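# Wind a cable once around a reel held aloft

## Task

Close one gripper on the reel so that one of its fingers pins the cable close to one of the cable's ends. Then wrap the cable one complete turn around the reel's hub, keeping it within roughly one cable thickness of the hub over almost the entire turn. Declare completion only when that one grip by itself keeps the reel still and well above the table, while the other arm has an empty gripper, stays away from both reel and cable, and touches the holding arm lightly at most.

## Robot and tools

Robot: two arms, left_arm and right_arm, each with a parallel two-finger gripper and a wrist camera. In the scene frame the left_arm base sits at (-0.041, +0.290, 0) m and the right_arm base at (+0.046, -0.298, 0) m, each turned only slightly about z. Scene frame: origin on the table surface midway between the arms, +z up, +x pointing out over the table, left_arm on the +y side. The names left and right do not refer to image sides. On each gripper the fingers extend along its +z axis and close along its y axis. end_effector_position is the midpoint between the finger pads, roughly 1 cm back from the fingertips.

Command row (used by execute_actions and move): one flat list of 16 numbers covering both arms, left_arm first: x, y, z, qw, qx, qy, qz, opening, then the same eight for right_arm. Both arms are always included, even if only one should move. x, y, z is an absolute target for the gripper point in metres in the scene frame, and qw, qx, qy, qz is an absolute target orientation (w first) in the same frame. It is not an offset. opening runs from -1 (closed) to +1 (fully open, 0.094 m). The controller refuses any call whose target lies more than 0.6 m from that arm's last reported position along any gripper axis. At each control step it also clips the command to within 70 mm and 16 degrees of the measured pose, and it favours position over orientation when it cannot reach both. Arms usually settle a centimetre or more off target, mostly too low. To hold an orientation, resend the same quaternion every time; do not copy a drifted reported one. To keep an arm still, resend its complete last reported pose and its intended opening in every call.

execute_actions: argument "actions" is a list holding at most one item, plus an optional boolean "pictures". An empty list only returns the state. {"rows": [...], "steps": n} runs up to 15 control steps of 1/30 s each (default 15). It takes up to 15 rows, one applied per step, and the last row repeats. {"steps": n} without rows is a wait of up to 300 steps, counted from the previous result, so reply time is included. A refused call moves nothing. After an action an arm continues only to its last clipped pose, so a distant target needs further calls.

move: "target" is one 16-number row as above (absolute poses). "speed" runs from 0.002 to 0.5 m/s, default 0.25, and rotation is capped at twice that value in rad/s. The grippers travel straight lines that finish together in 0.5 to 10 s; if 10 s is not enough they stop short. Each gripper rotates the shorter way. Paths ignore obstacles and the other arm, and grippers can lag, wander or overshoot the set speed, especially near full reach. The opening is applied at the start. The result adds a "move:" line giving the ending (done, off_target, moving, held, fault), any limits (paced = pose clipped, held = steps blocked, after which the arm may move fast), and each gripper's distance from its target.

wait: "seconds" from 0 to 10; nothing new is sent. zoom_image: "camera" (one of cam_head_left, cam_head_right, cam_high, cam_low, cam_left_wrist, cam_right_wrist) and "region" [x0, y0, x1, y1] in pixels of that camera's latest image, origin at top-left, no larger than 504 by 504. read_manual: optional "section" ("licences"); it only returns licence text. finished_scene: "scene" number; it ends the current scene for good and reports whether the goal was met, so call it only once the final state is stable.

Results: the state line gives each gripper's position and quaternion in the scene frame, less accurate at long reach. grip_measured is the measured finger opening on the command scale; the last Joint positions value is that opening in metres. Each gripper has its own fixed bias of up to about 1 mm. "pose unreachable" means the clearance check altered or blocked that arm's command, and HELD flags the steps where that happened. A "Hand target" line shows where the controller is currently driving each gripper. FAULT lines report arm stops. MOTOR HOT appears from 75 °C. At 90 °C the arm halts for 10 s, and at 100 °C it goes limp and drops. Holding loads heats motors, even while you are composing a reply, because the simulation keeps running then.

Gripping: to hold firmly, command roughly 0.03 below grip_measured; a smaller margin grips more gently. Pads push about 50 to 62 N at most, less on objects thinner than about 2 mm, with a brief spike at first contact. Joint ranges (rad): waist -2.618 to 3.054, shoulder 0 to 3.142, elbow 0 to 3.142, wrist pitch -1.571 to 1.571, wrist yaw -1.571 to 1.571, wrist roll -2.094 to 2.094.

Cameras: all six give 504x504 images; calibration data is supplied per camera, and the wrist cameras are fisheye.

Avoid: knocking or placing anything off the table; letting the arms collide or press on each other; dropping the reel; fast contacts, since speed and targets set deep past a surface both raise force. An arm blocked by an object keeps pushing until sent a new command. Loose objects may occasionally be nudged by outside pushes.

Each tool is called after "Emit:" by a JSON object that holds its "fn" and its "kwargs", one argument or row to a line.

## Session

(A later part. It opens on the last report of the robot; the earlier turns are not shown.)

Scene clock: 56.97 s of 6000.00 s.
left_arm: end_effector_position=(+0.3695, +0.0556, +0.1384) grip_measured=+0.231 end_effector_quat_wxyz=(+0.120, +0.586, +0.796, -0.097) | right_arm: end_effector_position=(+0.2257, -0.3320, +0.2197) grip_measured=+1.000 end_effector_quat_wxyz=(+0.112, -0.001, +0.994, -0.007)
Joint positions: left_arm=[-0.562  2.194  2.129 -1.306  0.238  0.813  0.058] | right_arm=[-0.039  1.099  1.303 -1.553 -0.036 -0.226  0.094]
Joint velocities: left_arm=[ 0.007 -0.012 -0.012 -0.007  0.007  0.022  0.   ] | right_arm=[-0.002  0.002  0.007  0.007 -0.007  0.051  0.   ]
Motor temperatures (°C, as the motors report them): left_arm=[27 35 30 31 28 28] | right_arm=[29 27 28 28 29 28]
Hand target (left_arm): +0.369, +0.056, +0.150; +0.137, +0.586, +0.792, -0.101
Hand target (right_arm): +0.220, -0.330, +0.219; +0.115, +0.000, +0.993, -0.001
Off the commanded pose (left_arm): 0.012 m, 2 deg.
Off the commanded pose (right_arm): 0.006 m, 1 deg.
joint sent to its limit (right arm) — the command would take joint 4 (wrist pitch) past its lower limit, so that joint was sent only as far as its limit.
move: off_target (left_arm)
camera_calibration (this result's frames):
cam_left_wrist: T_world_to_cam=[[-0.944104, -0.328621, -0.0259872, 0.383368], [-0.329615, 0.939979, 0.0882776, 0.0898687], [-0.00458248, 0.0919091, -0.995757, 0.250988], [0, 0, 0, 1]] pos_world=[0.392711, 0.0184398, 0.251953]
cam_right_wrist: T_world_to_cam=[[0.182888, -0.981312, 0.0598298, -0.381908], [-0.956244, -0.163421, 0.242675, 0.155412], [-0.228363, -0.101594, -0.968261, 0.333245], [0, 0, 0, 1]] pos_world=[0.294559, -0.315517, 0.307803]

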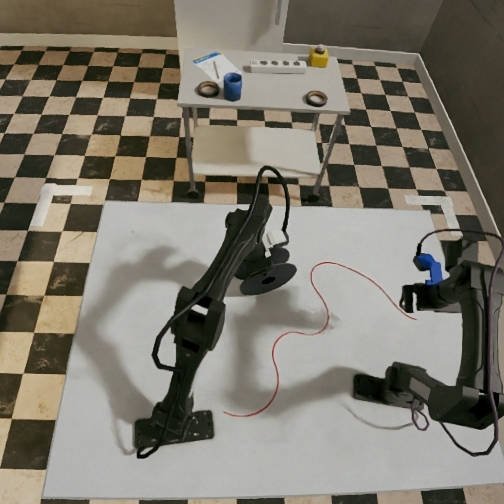

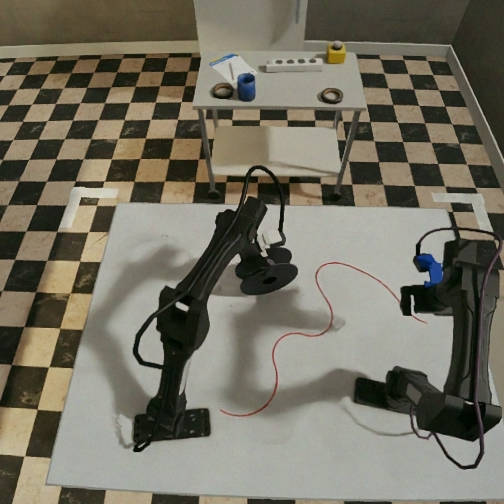

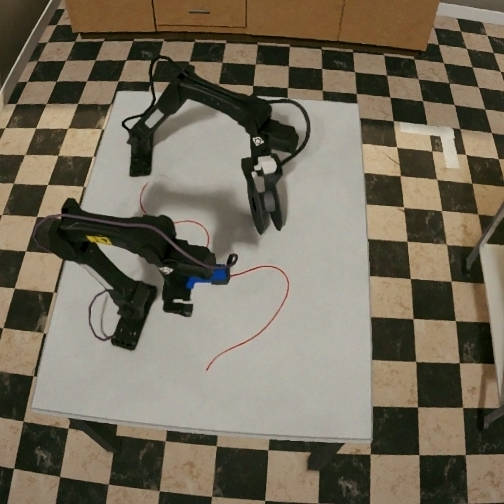

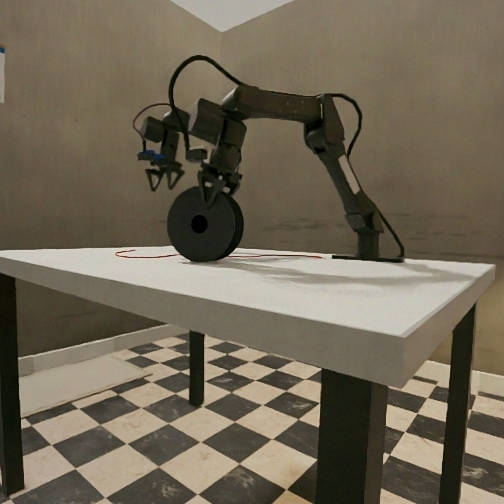

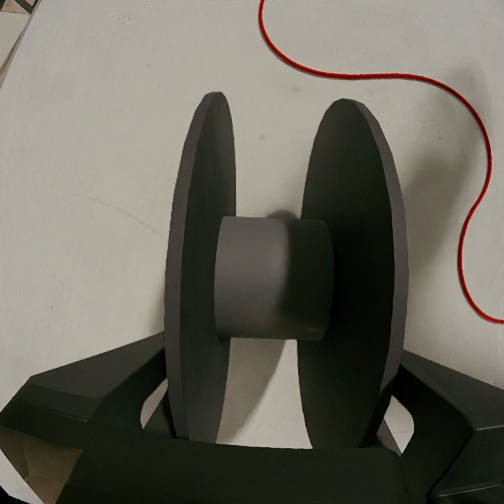

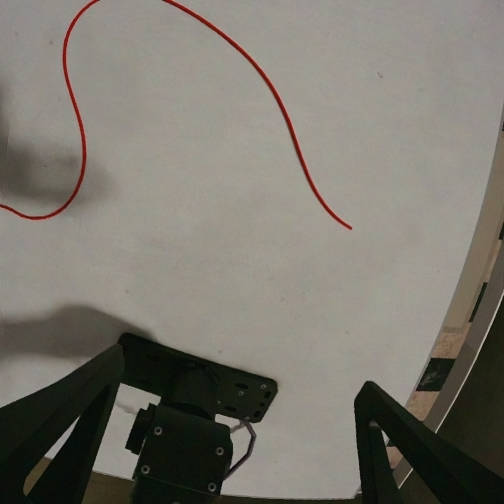

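Emit:
{"fn": "move", "kwargs": {
  "target": [0.34,0.056,0.185,0.137,0.586,0.792,-0.101,0.19,0.22,-0.33,0.22,0.11,0,0.994,0,1],
  "speed": 0.12
}}

Emit:
{"fn": "move", "kwargs": {
  "target": [0.13,0.005,0.18,0.17,0,0.985,0,0.19,0.22,-0.33,0.22,0.11,0,0.994,0,1],
  "speed": 0.2
}}

Scene clock: 61.77 s of 6000.00 s.
left_arm: end_effector_position=(+0.3453, +0.0604, +0.1738) grip_measured=+0.231 end_effector_quat_wxyz=(+0.126, +0.585, +0.795, -0.096) | right_arm: end_effector_position=(+0.2257, -0.3320, +0.2197) grip_measured=+1.000 end_effector_quat_wxyz=(+0.112, -0.001, +0.994, -0.007)
Joint positions: left_arm=[-0.576  2.089  2.105 -1.369  0.234  0.797  0.058] | right_arm=[-0.039  1.099  1.303 -1.553 -0.036 -0.226  0.094]
Joint velocities: left_arm=[ 0.002  0.002  0.017  0.081 -0.081  0.022  0.001] | right_arm=[-0.007 -0.012  0.002  0.066  0.007  0.007  0.   ]
Motor temperatures (°C, as the motors report them): left_arm=[27 36 30 31 28 28] | right_arm=[29 27 28 28 29 28]
Hand target (left_arm): +0.340, +0.057, +0.185; +0.137, +0.586, +0.792, -0.101
Hand target (right_arm): +0.220, -0.330, +0.219; +0.115, +0.000, +0.993, -0.001
Off the commanded pose (left_arm): 0.013 m, 1 deg.
Off the commanded pose (right_arm): 0.006 m, 1 deg.
joint sent to its limit (right arm) — the command would take joint 4 (wrist pitch) past its lower limit, so that joint was sent only as far as its limit.
move: off_target (left_arm)
camera_calibration (this result's frames):
cam_left_wrist: T_world_to_cam=[[-0.943068, -0.330638, -0.0360649, 0.364504], [-0.332512, 0.93974, 0.0795317, 0.0767284], [0.0075954, 0.0869959, -0.99618, 0.28187], [0, 0, 0, 1]] pos_world=[0.367125, 0.0238925, 0.287837]
cam_right_wrist: T_world_to_cam=[[0.182888, -0.981312, 0.0598298, -0.381908], [-0.956244, -0.163421, 0.242675, 0.155412], [-0.228363, -0.101594, -0.968261, 0.333245], [0, 0, 0, 1]] pos_world=[0.294559, -0.315517, 0.307803]

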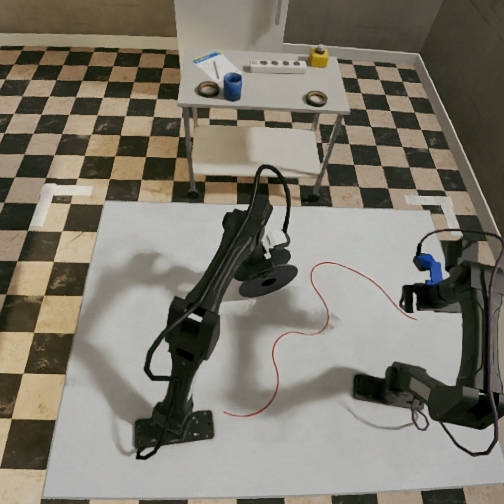

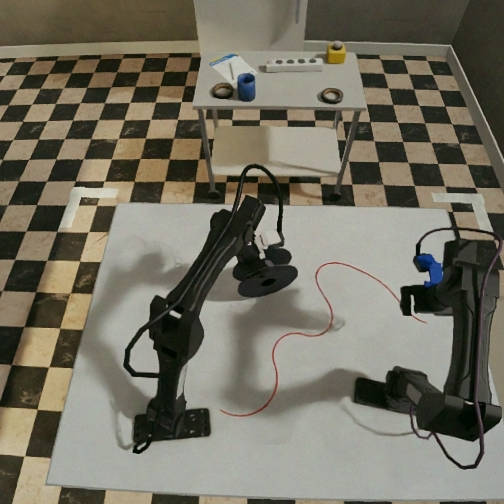

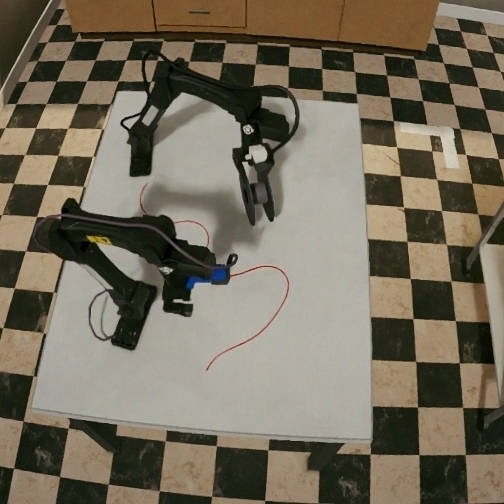

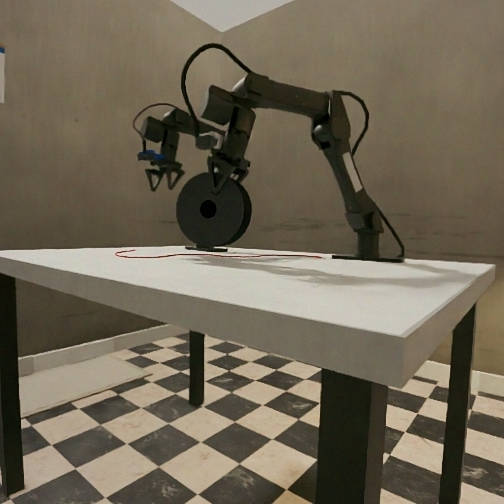

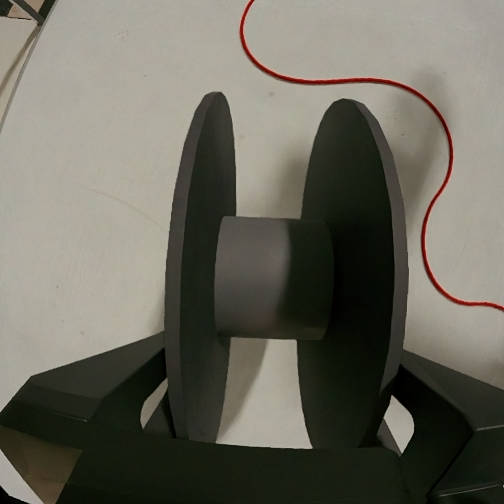

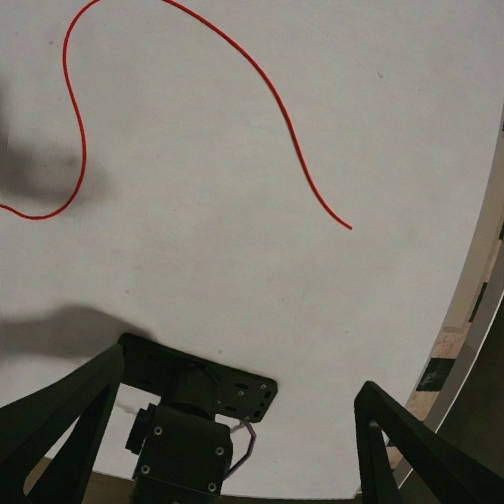

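Scene clock: 65.57 s of 6000.00 s.
left_arm: end_effector_position=(+0.1222, +0.0155, +0.1675) grip_measured=+0.231 end_effector_quat_wxyz=(+0.150, +0.004, +0.989, +0.012) | right_arm: end_effector_position=(+0.2257, -0.3320, +0.2197) grip_measured=+1.000 end_effector_quat_wxyz=(+0.112, -0.001, +0.994, -0.007)
Joint positions: left_arm=[-1.328  1.655  1.517 -1.342 -0.289 -1.178  0.058] | right_arm=[-0.039  1.099  1.303 -1.553 -0.036 -0.226  0.094]
Joint velocities: left_arm=[-0.002  0.007  0.002  0.007  0.11  -0.007 -0.001] | right_arm=[-0.002  0.012  0.002 -0.037  0.007 -0.022  0.   ]
Motor temperatures (°C, as the motors report them): left_arm=[27 35 30 31 28 28] | right_arm=[29 27 28 28 29 28]
Hand target (left_arm): +0.127, +0.009, +0.180; +0.168, +0.000, +0.986, +0.002
Hand target (right_arm): +0.220, -0.330, +0.219; +0.115, +0.000, +0.993, -0.001
Off the commanded pose (left_arm): 0.018 m, 3 deg.
Off the commanded pose (right_arm): 0.006 m, 1 deg.
joint sent to its limit (right arm) — the command would take joint 4 (wrist pitch) past its lower limit, so that joint was sent only as far as its limit.
move: off_target (left_arm)
camera_calibration (this result's frames):
cam_left_wrist: T_world_to_cam=[[0.0321109, -0.997339, -0.065445, 0.0351077], [-0.994824, -0.0382081, 0.0941526, 0.138974], [-0.0964026, 0.062083, -0.993404, 0.293836], [0, 0, 0, 1]] pos_world=[0.165454, 0.022082, 0.281111]
cam_right_wrist: T_world_to_cam=[[0.182888, -0.981312, 0.0598298, -0.381908], [-0.956244, -0.163421, 0.242675, 0.155412], [-0.228363, -0.101594, -0.968261, 0.333245], [0, 0, 0, 1]] pos_world=[0.294559, -0.315517, 0.307803]

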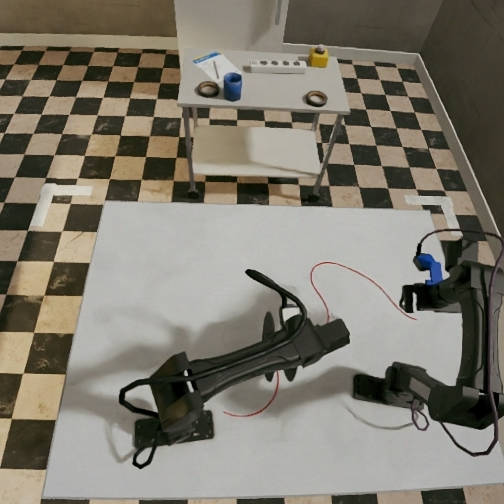

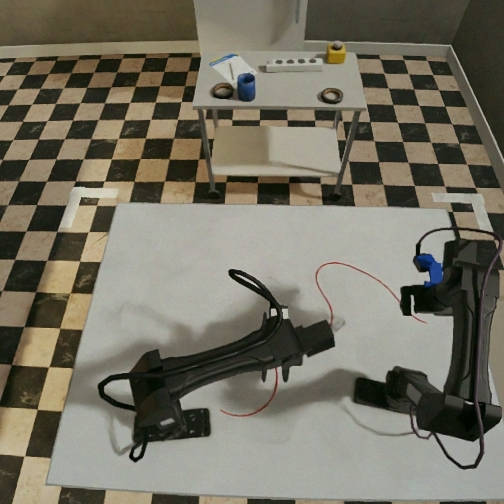

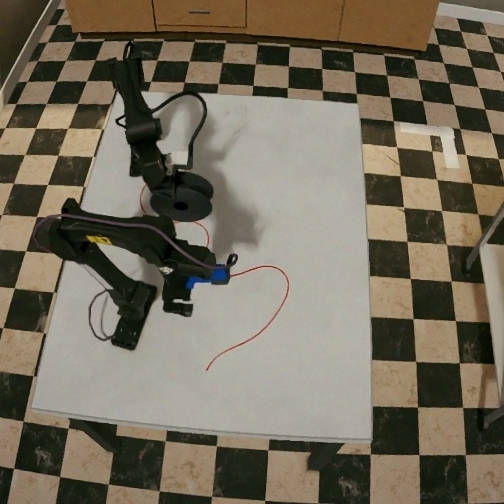

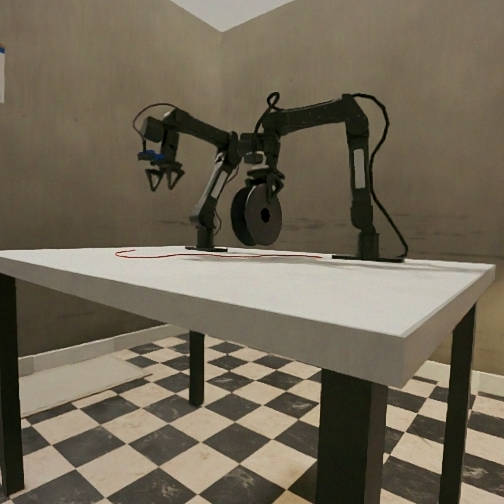

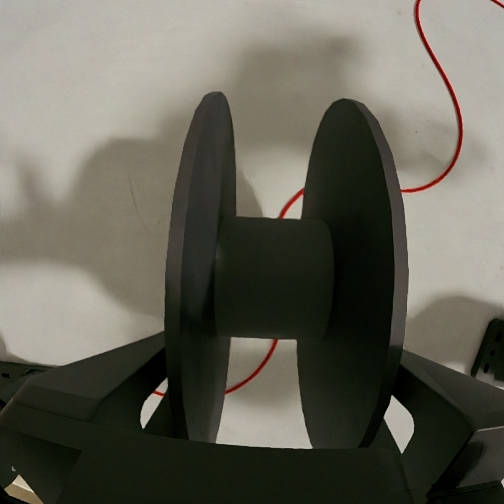

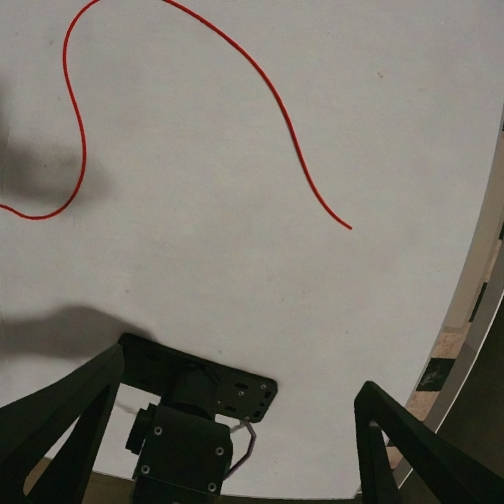

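Emit:
{"fn": "move", "kwargs": {
  "target": [0.108,-0.003,0.152,0.17,0,0.985,0,0.19,0.22,-0.33,0.22,0.11,0,0.994,0,1],
  "speed": 0.05
}}

Scene clock: 70.00 s of 6000.00 s.
left_arm: end_effector_position=(+0.1046, -0.0011, +0.1527) grip_measured=+0.231 end_effector_quat_wxyz=(+0.155, +0.001, +0.988, -0.000) | right_arm: end_effector_position=(+0.2257, -0.3319, +0.2197) grip_measured=+1.000 end_effector_quat_wxyz=(+0.112, -0.001, +0.994, -0.007)
Joint positions: left_arm=[-1.402  1.671  1.474 -1.279 -0.297 -1.256  0.058] | right_arm=[-0.039  1.099  1.303 -1.553 -0.037 -0.226  0.094]
Joint velocities: left_arm=[-0.017  0.002 -0.007 -0.022 -0.037  0.007 -0.   ] | right_arm=[-0.012  0.002 -0.022 -0.007 -0.066  0.066  0.   ]
Motor temperatures (°C, as the motors report them): left_arm=[27 34 31 31 28 28] | right_arm=[29 27 28 28 29 28]
Hand target (left_arm): +0.108, -0.003, +0.152; +0.170, -0.000, +0.985, +0.000
Hand target (right_arm): +0.220, -0.330, +0.219; +0.115, +0.000, +0.993, -0.001
Off the commanded pose (left_arm): 0.004 m, 2 deg.
Off the commanded pose (right_arm): 0.006 m, 1 deg.
joint sent to its limit (right arm) — the command would take joint 4 (wrist pitch) past its lower limit, so that joint was sent only as far as its limit.
move: done
camera_calibration (this result's frames):
cam_left_wrist: T_world_to_cam=[[0.0338987, -0.998587, -0.0409345, 0.014211], [-0.995632, -0.0373069, 0.08559, 0.123542], [-0.0869962, 0.0378543, -0.995489, 0.277804], [0, 0, 0, 1]] pos_world=[0.146689, 0.00828379, 0.266559]
cam_right_wrist: T_world_to_cam=[[0.182965, -0.981318, 0.0594895, -0.38179], [-0.956251, -0.163589, 0.242536, 0.155413], [-0.228273, -0.101262, -0.968317, 0.333359], [0, 0, 0, 1]] pos_world=[0.294565, -0.315477, 0.307817]

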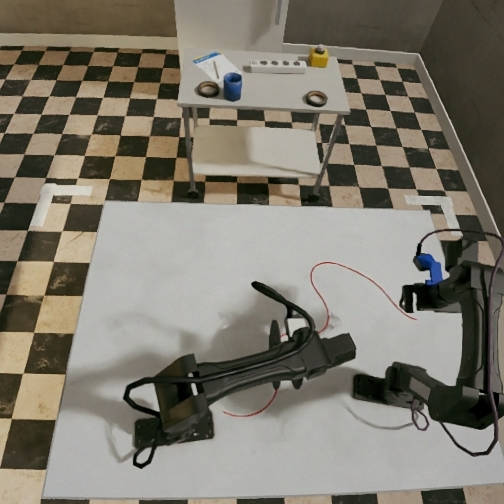

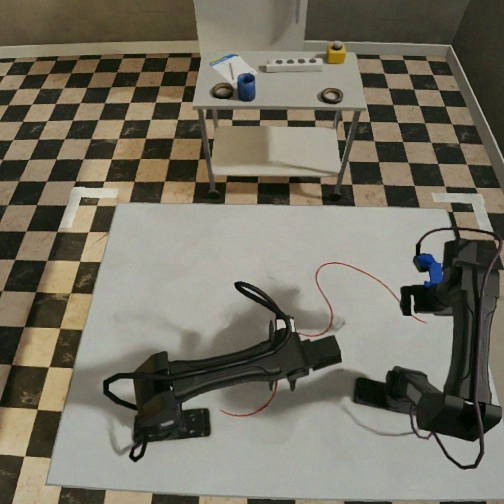

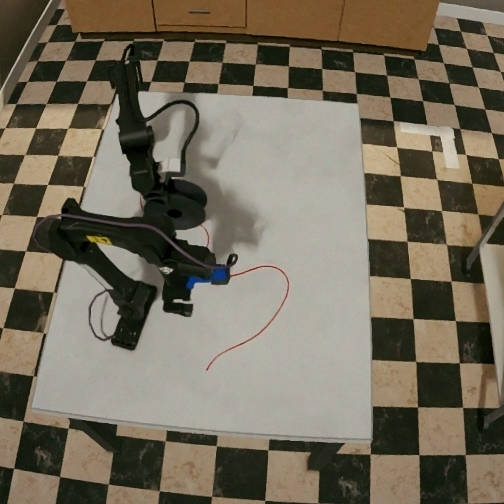

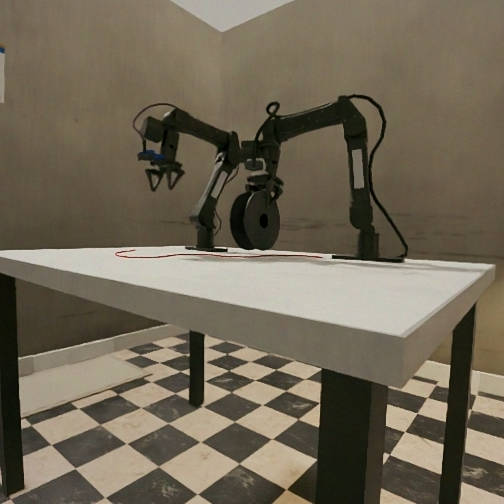

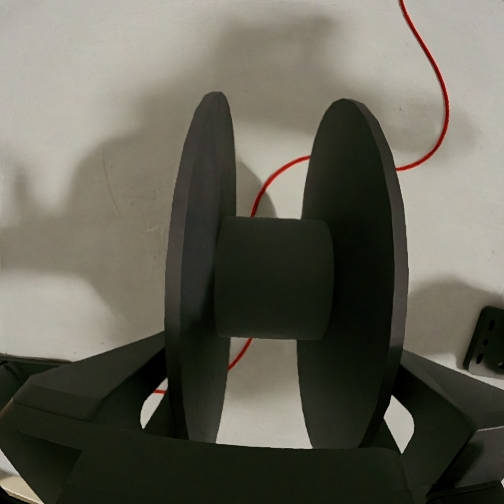

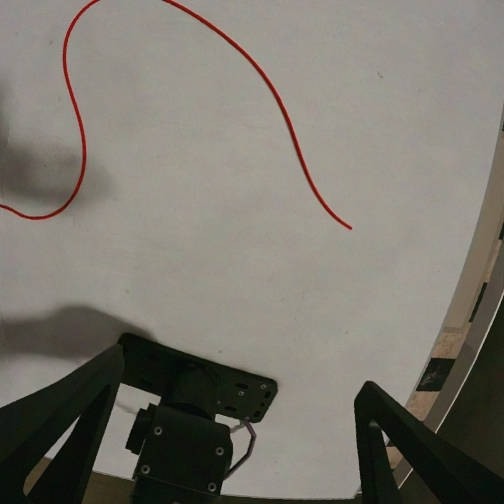

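Emit:
{"fn": "move", "kwargs": {
  "target": [0.115,0.01,0.146,0.17,0,0.985,0,0.19,0.28,-0.22,0.1,0,0,1,0,0.2],
  "speed": 0.05
}}

Scene clock: 76.97 s of 6000.00 s.
left_arm: end_effector_position=(+0.1082, +0.0053, +0.1372) grip_measured=+0.231 end_effector_quat_wxyz=(+0.151, +0.005, +0.988, +0.011) | right_arm: end_effector_position=(+0.2834, -0.2224, +0.1054) grip_measured=+0.203 end_effector_quat_wxyz=(+0.006, -0.001, +1.000, +0.005)
Joint positions: left_arm=[-1.384  1.671  1.414 -1.238 -0.295 -1.232  0.058] | right_arm=[ 0.49   1.475  1.126 -1.207 -0.006  0.299  0.056]
Joint velocities: left_arm=[ 0.022  0.002 -0.007 -0.066 -0.007 -0.022  0.   ] | right_arm=[-0.007  0.002 -0.002 -0.007  0.007  0.007 -0.   ]
Motor temperatures (°C, as the motors report them): left_arm=[27 33 30 30 28 28] | right_arm=[29 27 28 28 29 28]
Hand target (left_arm): +0.115, +0.010, +0.146; +0.170, -0.000, +0.985, +0.000
Hand target (right_arm): +0.282, -0.219, +0.100; +0.001, -0.001, +1.000, +0.009
Off the commanded pose (left_arm): 0.012 m, 3 deg.
Off the commanded pose (right_arm): 0.007 m, 1 deg.
move: off_target (left_arm)
camera_calibration (this result's frames):
cam_left_wrist: T_world_to_cam=[[0.0283756, -0.997487, -0.0649184, 0.0237628], [-0.995151, -0.0343086, 0.0921839, 0.127732], [-0.0941795, 0.0619879, -0.993624, 0.262865], [0, 0, 0, 1]] pos_world=[0.151195, 0.011791, 0.250957]
cam_right_wrist: T_world_to_cam=[[0.190234, -0.981731, -0.00392723, -0.273502], [-0.883777, -0.172992, 0.434754, 0.213409], [-0.427491, -0.0792342, -0.900541, 0.301143], [0, 0, 0, 1]] pos_world=[0.369371, -0.207727, 0.177337]

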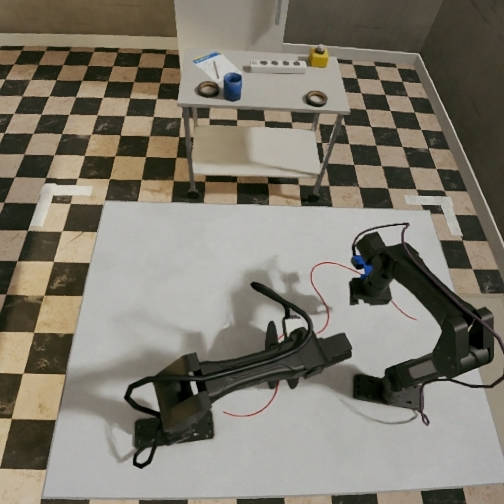

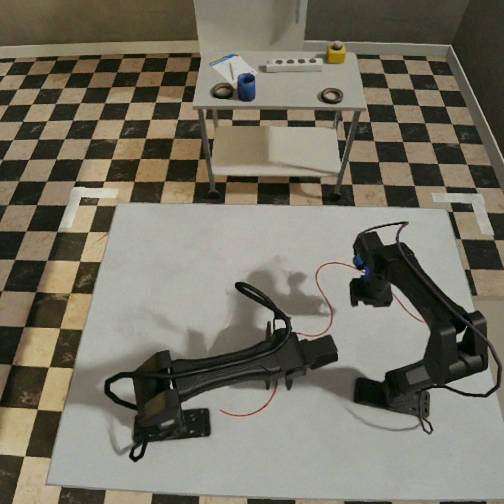

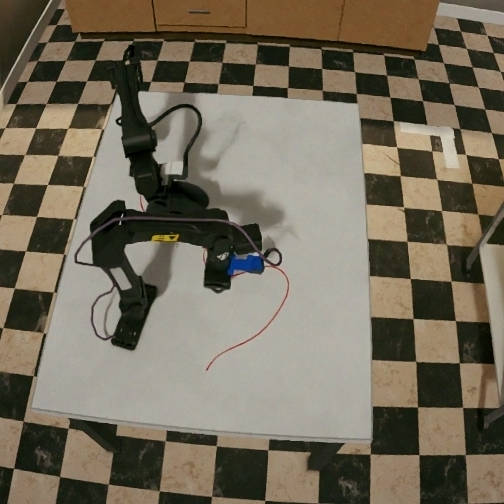

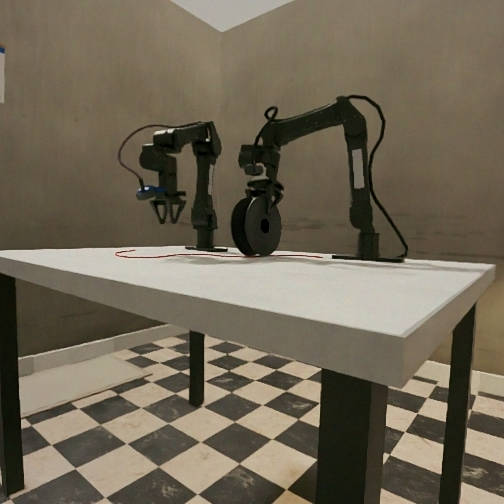

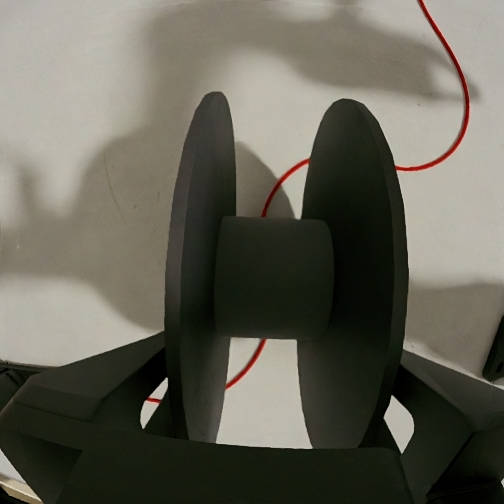

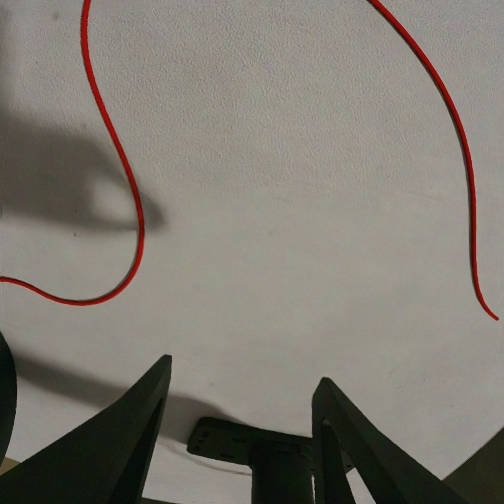

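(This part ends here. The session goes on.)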